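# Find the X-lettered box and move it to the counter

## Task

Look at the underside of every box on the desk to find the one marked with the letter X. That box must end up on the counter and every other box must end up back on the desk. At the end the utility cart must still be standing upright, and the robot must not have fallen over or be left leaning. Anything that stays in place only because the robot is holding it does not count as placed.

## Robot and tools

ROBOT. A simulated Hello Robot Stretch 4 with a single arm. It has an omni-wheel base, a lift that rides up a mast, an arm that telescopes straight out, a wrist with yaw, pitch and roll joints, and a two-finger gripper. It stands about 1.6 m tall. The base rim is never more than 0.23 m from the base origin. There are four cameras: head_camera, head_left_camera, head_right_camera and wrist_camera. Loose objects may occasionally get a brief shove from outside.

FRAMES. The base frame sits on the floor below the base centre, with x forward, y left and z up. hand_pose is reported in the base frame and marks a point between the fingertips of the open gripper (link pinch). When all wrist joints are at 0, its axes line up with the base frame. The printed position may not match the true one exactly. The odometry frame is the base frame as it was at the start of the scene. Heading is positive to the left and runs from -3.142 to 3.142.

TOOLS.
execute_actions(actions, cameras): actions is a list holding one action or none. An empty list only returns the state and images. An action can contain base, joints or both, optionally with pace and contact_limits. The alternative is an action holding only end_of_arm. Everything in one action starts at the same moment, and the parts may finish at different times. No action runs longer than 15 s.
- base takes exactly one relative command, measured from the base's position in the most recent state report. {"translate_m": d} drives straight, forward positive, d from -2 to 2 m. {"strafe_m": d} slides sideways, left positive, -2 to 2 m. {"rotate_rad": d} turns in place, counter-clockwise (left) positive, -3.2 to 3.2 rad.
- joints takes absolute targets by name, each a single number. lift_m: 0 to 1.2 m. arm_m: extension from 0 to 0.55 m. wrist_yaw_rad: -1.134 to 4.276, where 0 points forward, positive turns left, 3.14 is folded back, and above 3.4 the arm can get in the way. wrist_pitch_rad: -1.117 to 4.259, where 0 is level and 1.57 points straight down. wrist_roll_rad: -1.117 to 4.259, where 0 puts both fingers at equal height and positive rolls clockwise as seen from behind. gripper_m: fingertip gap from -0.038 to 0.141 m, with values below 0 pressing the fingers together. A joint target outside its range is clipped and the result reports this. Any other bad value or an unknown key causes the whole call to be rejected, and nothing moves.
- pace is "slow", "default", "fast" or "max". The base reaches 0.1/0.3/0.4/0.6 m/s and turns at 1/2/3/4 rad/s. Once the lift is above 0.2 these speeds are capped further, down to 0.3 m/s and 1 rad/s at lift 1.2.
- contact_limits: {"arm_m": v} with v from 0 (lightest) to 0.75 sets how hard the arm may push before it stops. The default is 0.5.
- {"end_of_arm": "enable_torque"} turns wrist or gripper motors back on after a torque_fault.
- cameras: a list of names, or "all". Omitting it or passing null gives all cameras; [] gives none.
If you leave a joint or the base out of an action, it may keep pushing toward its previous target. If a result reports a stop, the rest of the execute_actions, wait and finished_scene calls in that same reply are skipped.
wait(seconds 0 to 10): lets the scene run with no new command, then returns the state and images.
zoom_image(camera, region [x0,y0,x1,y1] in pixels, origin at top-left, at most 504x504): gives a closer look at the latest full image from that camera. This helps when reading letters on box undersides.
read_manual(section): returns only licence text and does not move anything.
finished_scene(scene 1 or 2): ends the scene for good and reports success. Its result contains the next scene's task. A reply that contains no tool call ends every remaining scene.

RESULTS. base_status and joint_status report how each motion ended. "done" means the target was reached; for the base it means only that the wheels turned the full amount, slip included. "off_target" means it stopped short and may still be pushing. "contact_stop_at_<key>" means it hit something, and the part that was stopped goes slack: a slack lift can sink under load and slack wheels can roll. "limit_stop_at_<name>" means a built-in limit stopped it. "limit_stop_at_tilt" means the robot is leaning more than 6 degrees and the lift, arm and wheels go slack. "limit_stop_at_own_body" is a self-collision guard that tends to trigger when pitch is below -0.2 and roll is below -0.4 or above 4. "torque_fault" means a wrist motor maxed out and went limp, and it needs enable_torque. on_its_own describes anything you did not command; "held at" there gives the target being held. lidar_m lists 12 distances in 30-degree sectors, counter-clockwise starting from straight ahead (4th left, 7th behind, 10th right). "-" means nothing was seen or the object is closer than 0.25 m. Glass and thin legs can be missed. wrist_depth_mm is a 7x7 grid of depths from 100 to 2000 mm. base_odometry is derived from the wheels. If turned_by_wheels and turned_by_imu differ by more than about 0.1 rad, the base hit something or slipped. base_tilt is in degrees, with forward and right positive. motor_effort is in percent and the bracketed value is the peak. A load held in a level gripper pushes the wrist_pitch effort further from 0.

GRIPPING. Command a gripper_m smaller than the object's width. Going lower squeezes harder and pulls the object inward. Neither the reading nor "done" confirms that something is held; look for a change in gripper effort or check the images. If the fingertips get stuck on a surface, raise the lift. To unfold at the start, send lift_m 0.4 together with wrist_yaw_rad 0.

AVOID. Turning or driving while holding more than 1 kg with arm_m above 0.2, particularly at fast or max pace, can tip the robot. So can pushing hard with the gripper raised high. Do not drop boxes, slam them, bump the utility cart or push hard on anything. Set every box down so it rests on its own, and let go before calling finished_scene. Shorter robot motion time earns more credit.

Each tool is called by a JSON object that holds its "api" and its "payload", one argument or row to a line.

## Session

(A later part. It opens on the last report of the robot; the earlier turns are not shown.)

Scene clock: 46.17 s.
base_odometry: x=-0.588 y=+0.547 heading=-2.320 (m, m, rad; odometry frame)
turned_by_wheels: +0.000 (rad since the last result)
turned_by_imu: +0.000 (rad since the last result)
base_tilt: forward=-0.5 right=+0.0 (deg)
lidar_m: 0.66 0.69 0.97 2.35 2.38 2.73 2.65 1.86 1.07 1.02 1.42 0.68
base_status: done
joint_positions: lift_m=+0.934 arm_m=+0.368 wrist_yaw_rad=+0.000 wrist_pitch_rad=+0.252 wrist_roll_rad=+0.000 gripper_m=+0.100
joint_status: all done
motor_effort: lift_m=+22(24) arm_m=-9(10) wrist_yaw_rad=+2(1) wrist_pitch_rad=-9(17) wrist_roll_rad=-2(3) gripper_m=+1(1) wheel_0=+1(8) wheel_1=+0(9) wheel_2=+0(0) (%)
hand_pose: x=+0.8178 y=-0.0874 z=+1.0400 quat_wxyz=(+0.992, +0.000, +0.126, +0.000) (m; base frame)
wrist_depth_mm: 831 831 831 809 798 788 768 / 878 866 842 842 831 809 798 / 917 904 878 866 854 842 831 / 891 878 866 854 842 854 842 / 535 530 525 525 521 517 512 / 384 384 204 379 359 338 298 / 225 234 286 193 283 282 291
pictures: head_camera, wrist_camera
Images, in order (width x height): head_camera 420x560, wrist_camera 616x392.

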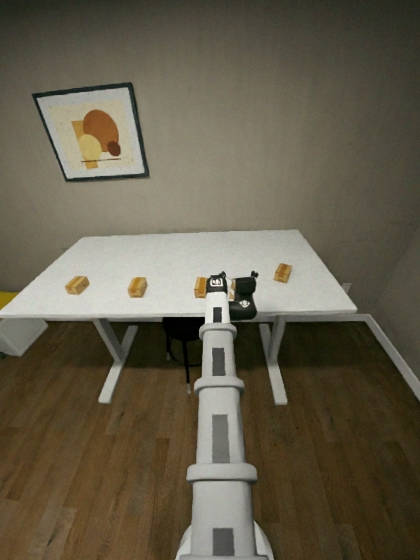

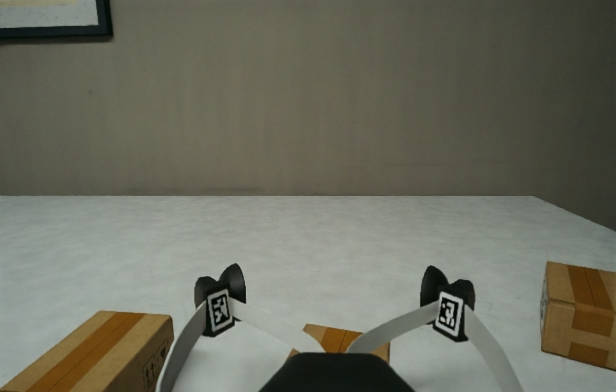

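{"api": "execute_actions", "payload": {
  "actions": [
    {"joints": {"wrist_pitch_rad": 0.4, "lift_m": 0.92, "gripper_m": 0.022}, "pace": "fast"}
  ],
  "cameras": ["wrist_camera"]
}}

Scene clock: 47.97 s.
base_odometry: x=-0.588 y=+0.547 heading=-2.320 (m, m, rad; odometry frame)
turned_by_wheels: +0.000 (rad since the last result)
turned_by_imu: +0.000 (rad since the last result)
base_tilt: forward=-0.6 right=-0.1 (deg)
lidar_m: 0.65 0.70 0.99 2.35 2.38 2.74 2.66 1.87 1.07 1.02 1.41 0.69
base_status: not commanded
joint_positions: lift_m=+0.920 arm_m=+0.368 wrist_yaw_rad=+0.000 wrist_pitch_rad=+0.403 wrist_roll_rad=+0.000 gripper_m=+0.022
joint_status: all done
motor_effort: lift_m=+17(20) arm_m=-9(9) wrist_yaw_rad=+2(1) wrist_pitch_rad=-10(12) wrist_roll_rad=-2(3) gripper_m=-15(18) wheel_0=+1(1) wheel_1=+0(0) wheel_2=+0(0) (%)
hand_pose: x=+0.8039 y=-0.0874 z=+0.9854 quat_wxyz=(+0.980, +0.000, +0.200, +0.000) (m; base frame)
wrist_depth_mm: 831 820 798 788 778 768 759 / 878 866 842 831 820 820 798 / 788 759 750 741 723 707 741 / 480 473 469 466 459 452 392 / 347 259 343 322 334 332 297 / 204 230 189 185 185 263 262 / 212 208 220 145 207 204 216
pictures: wrist_camera
Images, in order (width x height): wrist_camera 616x392.

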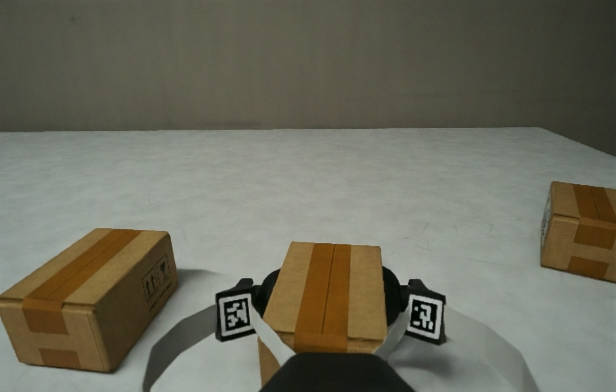

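{"api": "execute_actions", "payload": {
  "actions": [
    {"base": {"strafe_m": -0.04}, "joints": {"lift_m": 0.926, "wrist_pitch_rad": -1.0, "wrist_roll_rad": 1.3, "wrist_yaw_rad": 1.3}, "pace": "fast"}
  ],
  "cameras": ["head_camera"]
}}

{"api": "zoom_image", "payload": {
  "camera": "head_camera",
  "region": [135, 180, 215, 260]
}}

Scene clock: 49.80 s.
base_odometry: x=-0.617 y=+0.574 heading=-2.320 (m, m, rad; odometry frame)
turned_by_wheels: +0.000 (rad since the last result)
turned_by_imu: +0.000 (rad since the last result)
base_tilt: forward=-0.5 right=+0.0 (deg)
lidar_m: 0.65 0.70 0.96 2.39 2.44 2.71 2.64 1.81 1.03 0.99 1.38 0.68
base_status: done
joint_positions: lift_m=+0.926 arm_m=+0.368 wrist_yaw_rad=+1.300 wrist_pitch_rad=-0.998 wrist_roll_rad=+1.299 gripper_m=+0.022
joint_status: all done
motor_effort: lift_m=+24(23) arm_m=-8(9) wrist_yaw_rad=+2(9) wrist_pitch_rad=-7(20) wrist_roll_rad=+0(4) gripper_m=-17(14) wheel_0=+1(8) wheel_1=+1(9) wheel_2=+0(1) (%)
hand_pose: x=+0.6645 y=+0.1272 z=+1.3464 quat_wxyz=(+0.381, +0.653, +0.018, +0.654) (m; base frame)
wrist_depth_mm: 1008 1098 1182 1336 1255 1098 931 / 1025 1098 1205 1366 1464 1308 1098 / 1008 1138 1229 1397 1576 1661 1366 / 1025 1138 1281 1430 1618 1921 1708 / 1060 1160 1281 1366 1661 - - / 778 1138 188 185 185 - - / 1098 1160 1025 137 1756 1983 1921
pictures: head_camera
Images, in order (width x height): head_camera 420x560.

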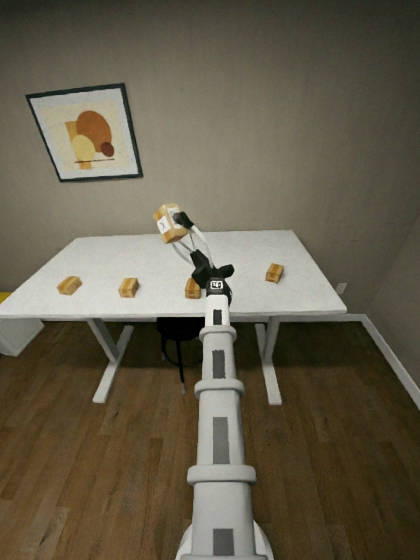

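Region (135, 180, 215, 260) of head_camera's 420x560 image, scaled by 6.300, with more detail than that image has.

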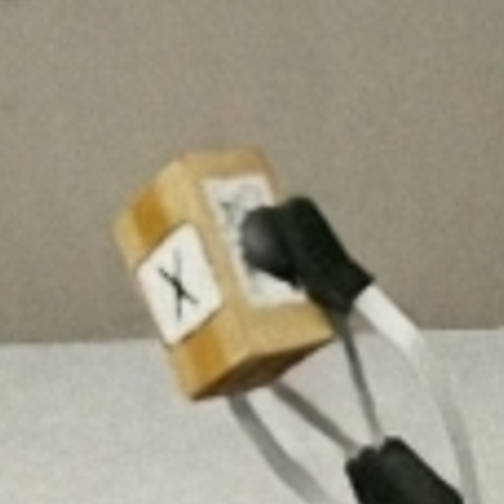

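{"api": "execute_actions", "payload": {
  "actions": [
    {"base": {"rotate_rad": 2.89}, "joints": {"lift_m": 0.36, "arm_m": 0.0}, "pace": "fast"}
  ]
}}

Scene clock: 54.10 s.
base_odometry: x=-0.617 y=+0.574 heading=+0.570 (m, m, rad; odometry frame)
turned_by_wheels: +2.890 (rad since the last result)
turned_by_imu: +2.906 (rad since the last result)
base_tilt: forward=-0.5 right=+0.0 (deg)
lidar_m: 2.62 2.40 1.12 0.98 0.97 0.76 0.67 0.66 0.80 2.35 2.43 2.43
base_status: done
joint_positions: lift_m=+0.360 arm_m=+0.002 wrist_yaw_rad=+1.300 wrist_pitch_rad=-0.998 wrist_roll_rad=+1.300 gripper_m=+0.022
joint_status: all done
motor_effort: lift_m=+18(21) arm_m=-9(12) wrist_yaw_rad=+2(4) wrist_pitch_rad=-7(8) wrist_roll_rad=-1(1) gripper_m=-14(16) wheel_0=+0(7) wheel_1=+0(8) wheel_2=+0(6) (%)
hand_pose: x=+0.2992 y=+0.1273 z=+0.7809 quat_wxyz=(+0.381, +0.654, +0.018, +0.654) (m; base frame)
wrist_depth_mm: 1430 1537 1708 1921 - - - / 1430 1618 1756 - - - - / 1464 1576 1756 - - - 1756 / 1464 1618 1808 - - 1863 1618 / 768 1661 1863 - - 1708 1430 / 788 1708 188 184 185 1430 1308 / 1537 1661 1921 137 1430 1281 976
pictures: head_camera, head_left_camera, head_right_camera, wrist_camera
Images, in order (width x height): head_camera 420x560, head_left_camera 420x672, head_right_camera 420x672, wrist_camera 616x392.

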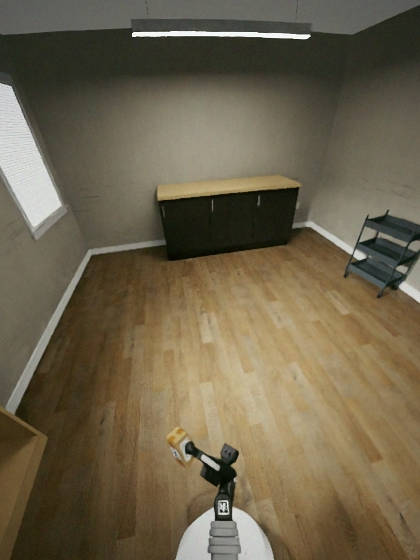

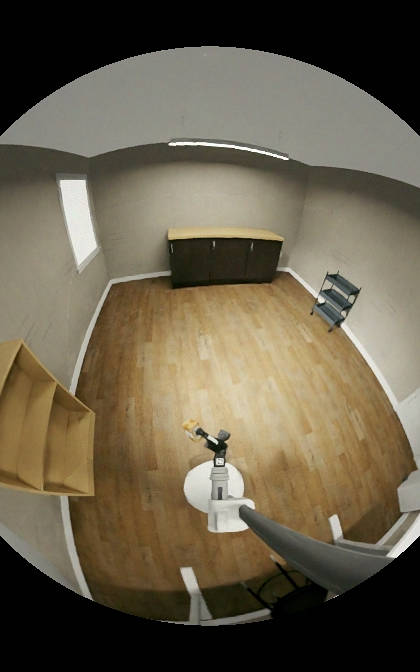

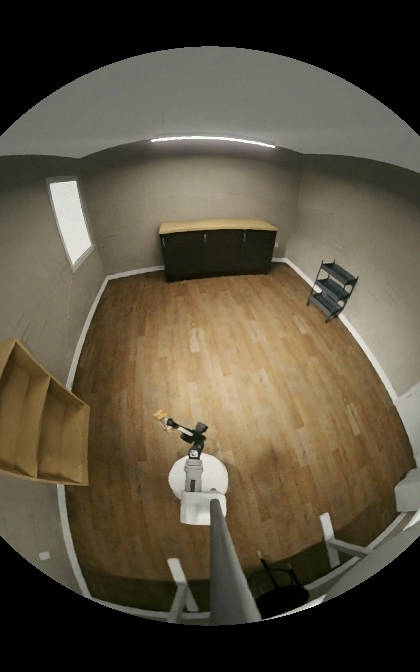

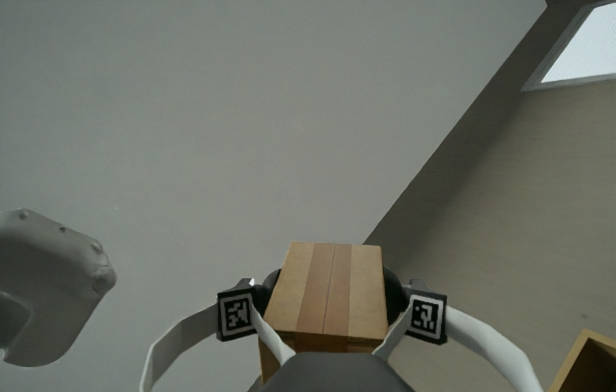

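{"api": "zoom_image", "payload": {
  "camera": "head_camera",
  "region": [150, 160, 310, 270]
}}

Region (150, 160, 310, 270) of head_camera's 420x560 image, scaled by 3.150, with more detail than that image has; it fills the top 346 rows of this view, and the rest is white.

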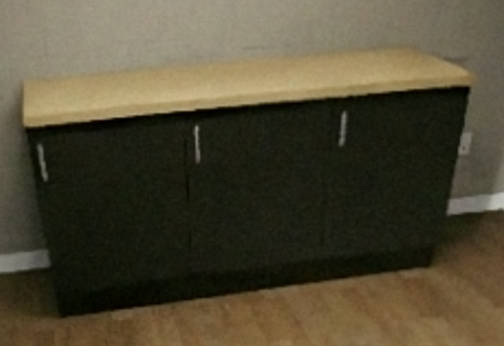

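{"api": "execute_actions", "payload": {
  "actions": [
    {"base": {"translate_m": 2.0}, "joints": {"lift_m": 0.98, "arm_m": 0.42, "wrist_pitch_rad": 0.4, "wrist_roll_rad": 0.0, "wrist_yaw_rad": 0.0}, "pace": "max"}
  ],
  "cameras": ["head_camera", "wrist_camera"]
}}

Scene clock: 64.03 s.
base_odometry: x=+1.066 y=+1.654 heading=+0.570 (m, m, rad; odometry frame)
turned_by_wheels: +0.000 (rad since the last result)
turned_by_imu: +0.001 (rad since the last result)
base_tilt: forward=-0.5 right=+0.0 (deg)
lidar_m: 0.65 0.68 0.80 1.70 1.71 1.85 3.45 2.67 2.26 1.53 1.24 0.75
base_status: done
joint_positions: lift_m=+0.980 arm_m=+0.418 wrist_yaw_rad=+0.000 wrist_pitch_rad=+0.403 wrist_roll_rad=+0.001 gripper_m=+0.022
joint_status: all done
motor_effort: lift_m=+22(27) arm_m=+9(11) wrist_yaw_rad=+1(3) wrist_pitch_rad=-10(10) wrist_roll_rad=-3(6) gripper_m=-16(15) wheel_0=+0(6) wheel_1=+0(8) wheel_2=-1(14) (%)
hand_pose: x=+0.8548 y=-0.0874 z=+1.0449 quat_wxyz=(+0.980, +0.000, +0.200, +0.000) (m; base frame)
wrist_depth_mm: 559 574 603 627 647 668 699 / 585 615 634 661 683 715 741 / 621 640 668 699 732 759 788 / 654 676 691 715 715 715 699 / 544 539 535 235 521 521 512 / 427 421 189 185 185 410 407 / 349 336 345 145 325 319 338
pictures: head_camera, wrist_camera
Images, in order (width x height): head_camera 420x560, wrist_camera 616x392.

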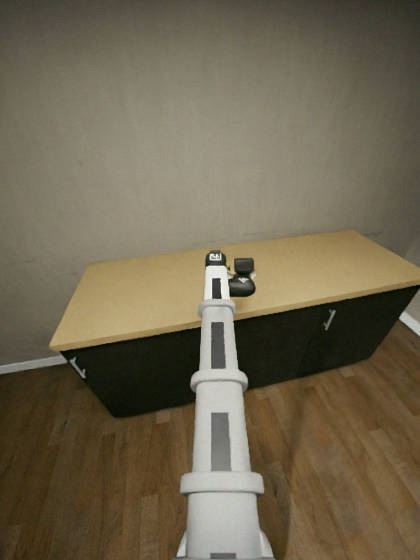

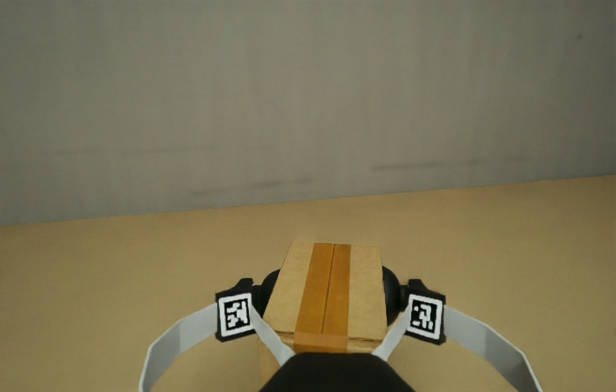

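{"api": "execute_actions", "payload": {
  "actions": [
    {"joints": {"lift_m": 0.886}, "pace": "fast"}
  ],
  "cameras": ["wrist_camera"]
}}

Scene clock: 65.67 s.
base_odometry: x=+1.066 y=+1.654 heading=+0.570 (m, m, rad; odometry frame)
turned_by_wheels: +0.000 (rad since the last result)
turned_by_imu: +0.000 (rad since the last result)
base_tilt: forward=-0.5 right=-0.1 (deg)
lidar_m: 0.67 0.68 0.79 1.70 1.72 1.85 3.46 2.68 2.29 1.52 1.24 0.76
base_status: not commanded
joint_positions: lift_m=+0.886 arm_m=+0.418 wrist_yaw_rad=+0.000 wrist_pitch_rad=+0.403 wrist_roll_rad=+0.001 gripper_m=+0.022
joint_status: all done
motor_effort: lift_m=+18(20) arm_m=+9(9) wrist_yaw_rad=+1(1) wrist_pitch_rad=-10(11) wrist_roll_rad=-2(3) gripper_m=-14(15) wheel_0=+0(0) wheel_1=+0(0) wheel_2=-1(1) (%)
hand_pose: x=+0.8548 y=-0.0874 z=+0.9513 quat_wxyz=(+0.980, +0.000, +0.200, +0.000) (m; base frame)
wrist_depth_mm: 564 580 597 621 640 676 699 / 585 609 634 654 683 715 741 / 609 640 661 683 699 732 715 / 496 492 484 480 473 469 462 / 359 355 353 236 345 343 340 / 281 278 188 185 185 272 268 / 230 221 227 145 213 210 223
pictures: wrist_camera
Images, in order (width x height): wrist_camera 616x392.

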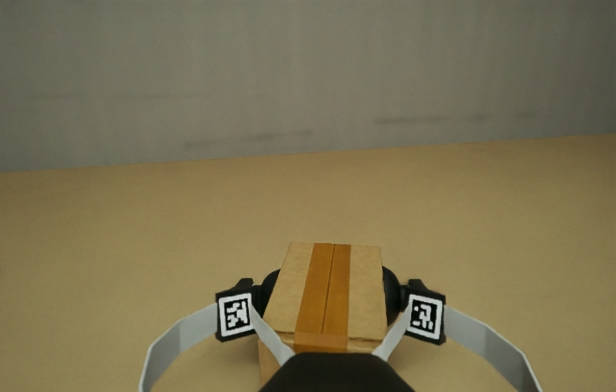

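The depth reading matches what I saw 6 mm above the desk, so I'll lower by 6 mm and release.

{"api": "execute_actions", "payload": {
  "actions": [
    {"joints": {"lift_m": 0.88, "gripper_m": 0.09}, "pace": "fast"}
  ],
  "cameras": ["head_camera", "wrist_camera"]
}}

Scene clock: 67.40 s.
base_odometry: x=+1.066 y=+1.654 heading=+0.570 (m, m, rad; odometry frame)
turned_by_wheels: +0.000 (rad since the last result)
turned_by_imu: +0.000 (rad since the last result)
base_tilt: forward=-0.5 right=+0.0 (deg)
lidar_m: 0.67 0.66 0.81 1.70 1.72 1.84 3.46 2.68 2.27 1.52 1.24 0.76
base_status: not commanded
joint_positions: lift_m=+0.880 arm_m=+0.418 wrist_yaw_rad=+0.000 wrist_pitch_rad=+0.402 wrist_roll_rad=+0.000 gripper_m=+0.090
joint_status: all done
motor_effort: lift_m=+18(18) arm_m=+9(9) wrist_yaw_rad=+2(2) wrist_pitch_rad=-8(10) wrist_roll_rad=-3(2) gripper_m=-2(14) wheel_0=+0(0) wheel_1=+0(0) wheel_2=-1(1) (%)
hand_pose: x=+0.8549 y=-0.0874 z=+0.9455 quat_wxyz=(+0.980, +0.000, +0.200, +0.000) (m; base frame)
wrist_depth_mm: 559 585 603 621 647 668 699 / 585 609 634 661 683 707 750 / 621 640 661 676 699 715 707 / 484 480 473 466 459 455 449 / 345 345 343 307 336 334 329 / 272 271 202 191 196 252 260 / 223 222 214 165 211 211 216
pictures: head_camera, wrist_camera
Images, in order (width x height): head_camera 420x560, wrist_camera 616x392.

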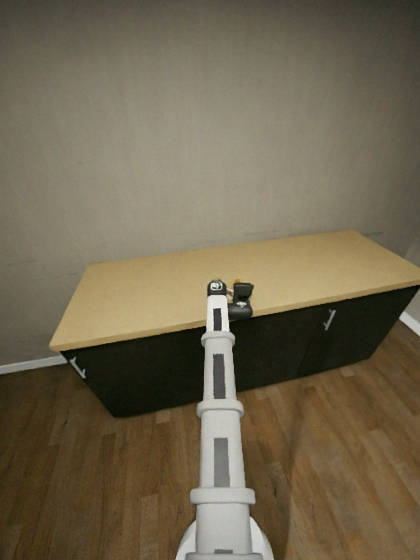

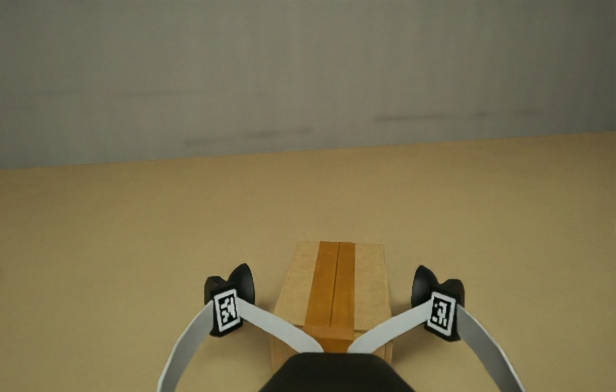

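{"api": "execute_actions", "payload": {
  "actions": [
    {"joints": {"wrist_pitch_rad": 0.1}, "pace": "fast"}
  ],
  "cameras": []
}}

{"api": "execute_actions", "payload": {
  "actions": [
    {"joints": {"wrist_yaw_rad": 1.9, "lift_m": 0.93}, "base": {"rotate_rad": 1.2}, "pace": "fast"}
  ]
}}

Scene clock: 68.60 s.
base_odometry: x=+1.066 y=+1.654 heading=+0.570 (m, m, rad; odometry frame)
turned_by_wheels: +0.000 (rad since the last result)
turned_by_imu: +0.000 (rad since the last result)
base_tilt: forward=-0.5 right=+0.0 (deg)
lidar_m: 0.66 0.66 0.80 1.70 1.72 1.85 3.45 2.67 2.26 1.50 1.24 0.75
base_status: not commanded
joint_positions: lift_m=+0.880 arm_m=+0.418 wrist_yaw_rad=+0.000 wrist_pitch_rad=+0.103 wrist_roll_rad=+0.000 gripper_m=+0.090
joint_status: all done
motor_effort: lift_m=+17(18) arm_m=+9(9) wrist_yaw_rad=+1(1) wrist_pitch_rad=-9(20) wrist_roll_rad=-2(2) gripper_m=+0(0) wheel_0=+0(0) wheel_1=+0(0) wheel_2=-1(1) (%)
hand_pose: x=+0.8764 y=-0.0874 z=+1.0289 quat_wxyz=(+0.999, +0.000, +0.051, +0.000) (m; base frame)
wrist_depth_mm: 603 627 647 668 699 732 759 / 609 627 661 676 707 732 768 / 615 634 661 699 723 741 778 / 621 640 668 699 723 759 788 / 627 654 676 699 741 759 788 / 508 512 202 512 469 469 504 / 366 366 347 250 355 345 364
pictures: none
No camera images: the call's "cameras" was empty. Leave "cameras" out to get every camera's image.

Scene clock: 70.47 s.
base_odometry: x=+1.066 y=+1.654 heading=+1.770 (m, m, rad; odometry frame)
turned_by_wheels: +1.200 (rad since the last result)
turned_by_imu: +1.207 (rad since the last result)
base_tilt: forward=-0.5 right=+0.0 (deg)
lidar_m: 1.77 1.69 1.76 1.90 2.62 2.72 1.69 1.53 1.02 0.71 0.65 0.67
base_status: done
joint_positions: lift_m=+0.930 arm_m=+0.419 wrist_yaw_rad=+1.900 wrist_pitch_rad=+0.102 wrist_roll_rad=+0.000 gripper_m=+0.090
joint_status: all done
motor_effort: lift_m=+23(25) arm_m=+8(9) wrist_yaw_rad=+3(6) wrist_pitch_rad=-8(9) wrist_roll_rad=-2(2) gripper_m=+1(2) wheel_0=+1(8) wheel_1=+0(8) wheel_2=-1(6) (%)
hand_pose: x=+0.5795 y=+0.2998 z=+1.0786 quat_wxyz=(+0.581, -0.041, +0.030, +0.812) (m; base frame)
wrist_depth_mm: - - - - - 1661 1255 / - - - - - 1661 1255 / - - - - - 1661 1255 / - - - - - 1618 1281 / - - - - - 1661 1281 / - - 202 - - 1499 1255 / - - - - 1708 1618 1281
pictures: head_camera, head_left_camera, head_right_camera, wrist_camera
Images, in order (width x height): head_camera 420x560, head_left_camera 420x672, head_right_camera 420x672, wrist_camera 616x392.

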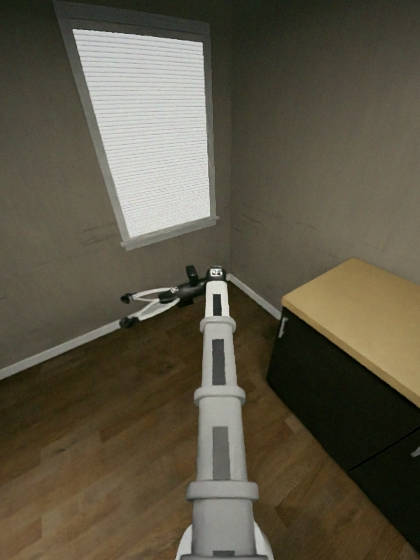

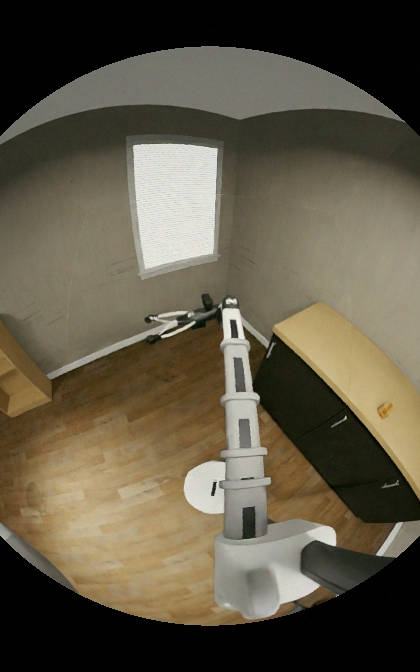

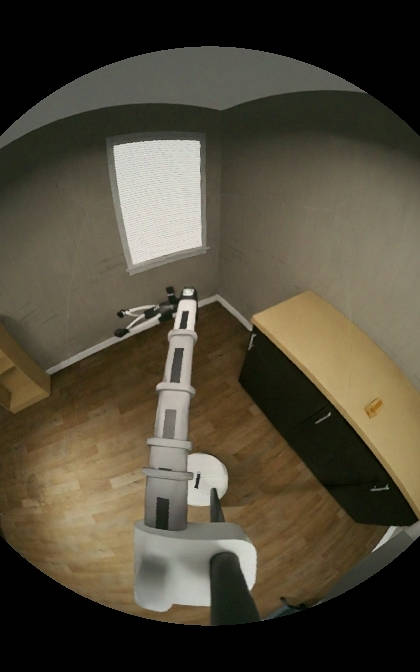

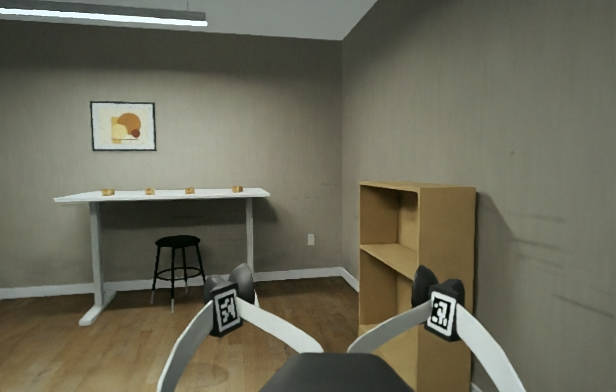

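The X box is on the counter, four boxes are on the desk, and I never touched the cart.

{"api": "finished_scene", "payload": {
  "scene": 2
}}

The scene is finished: the task was done.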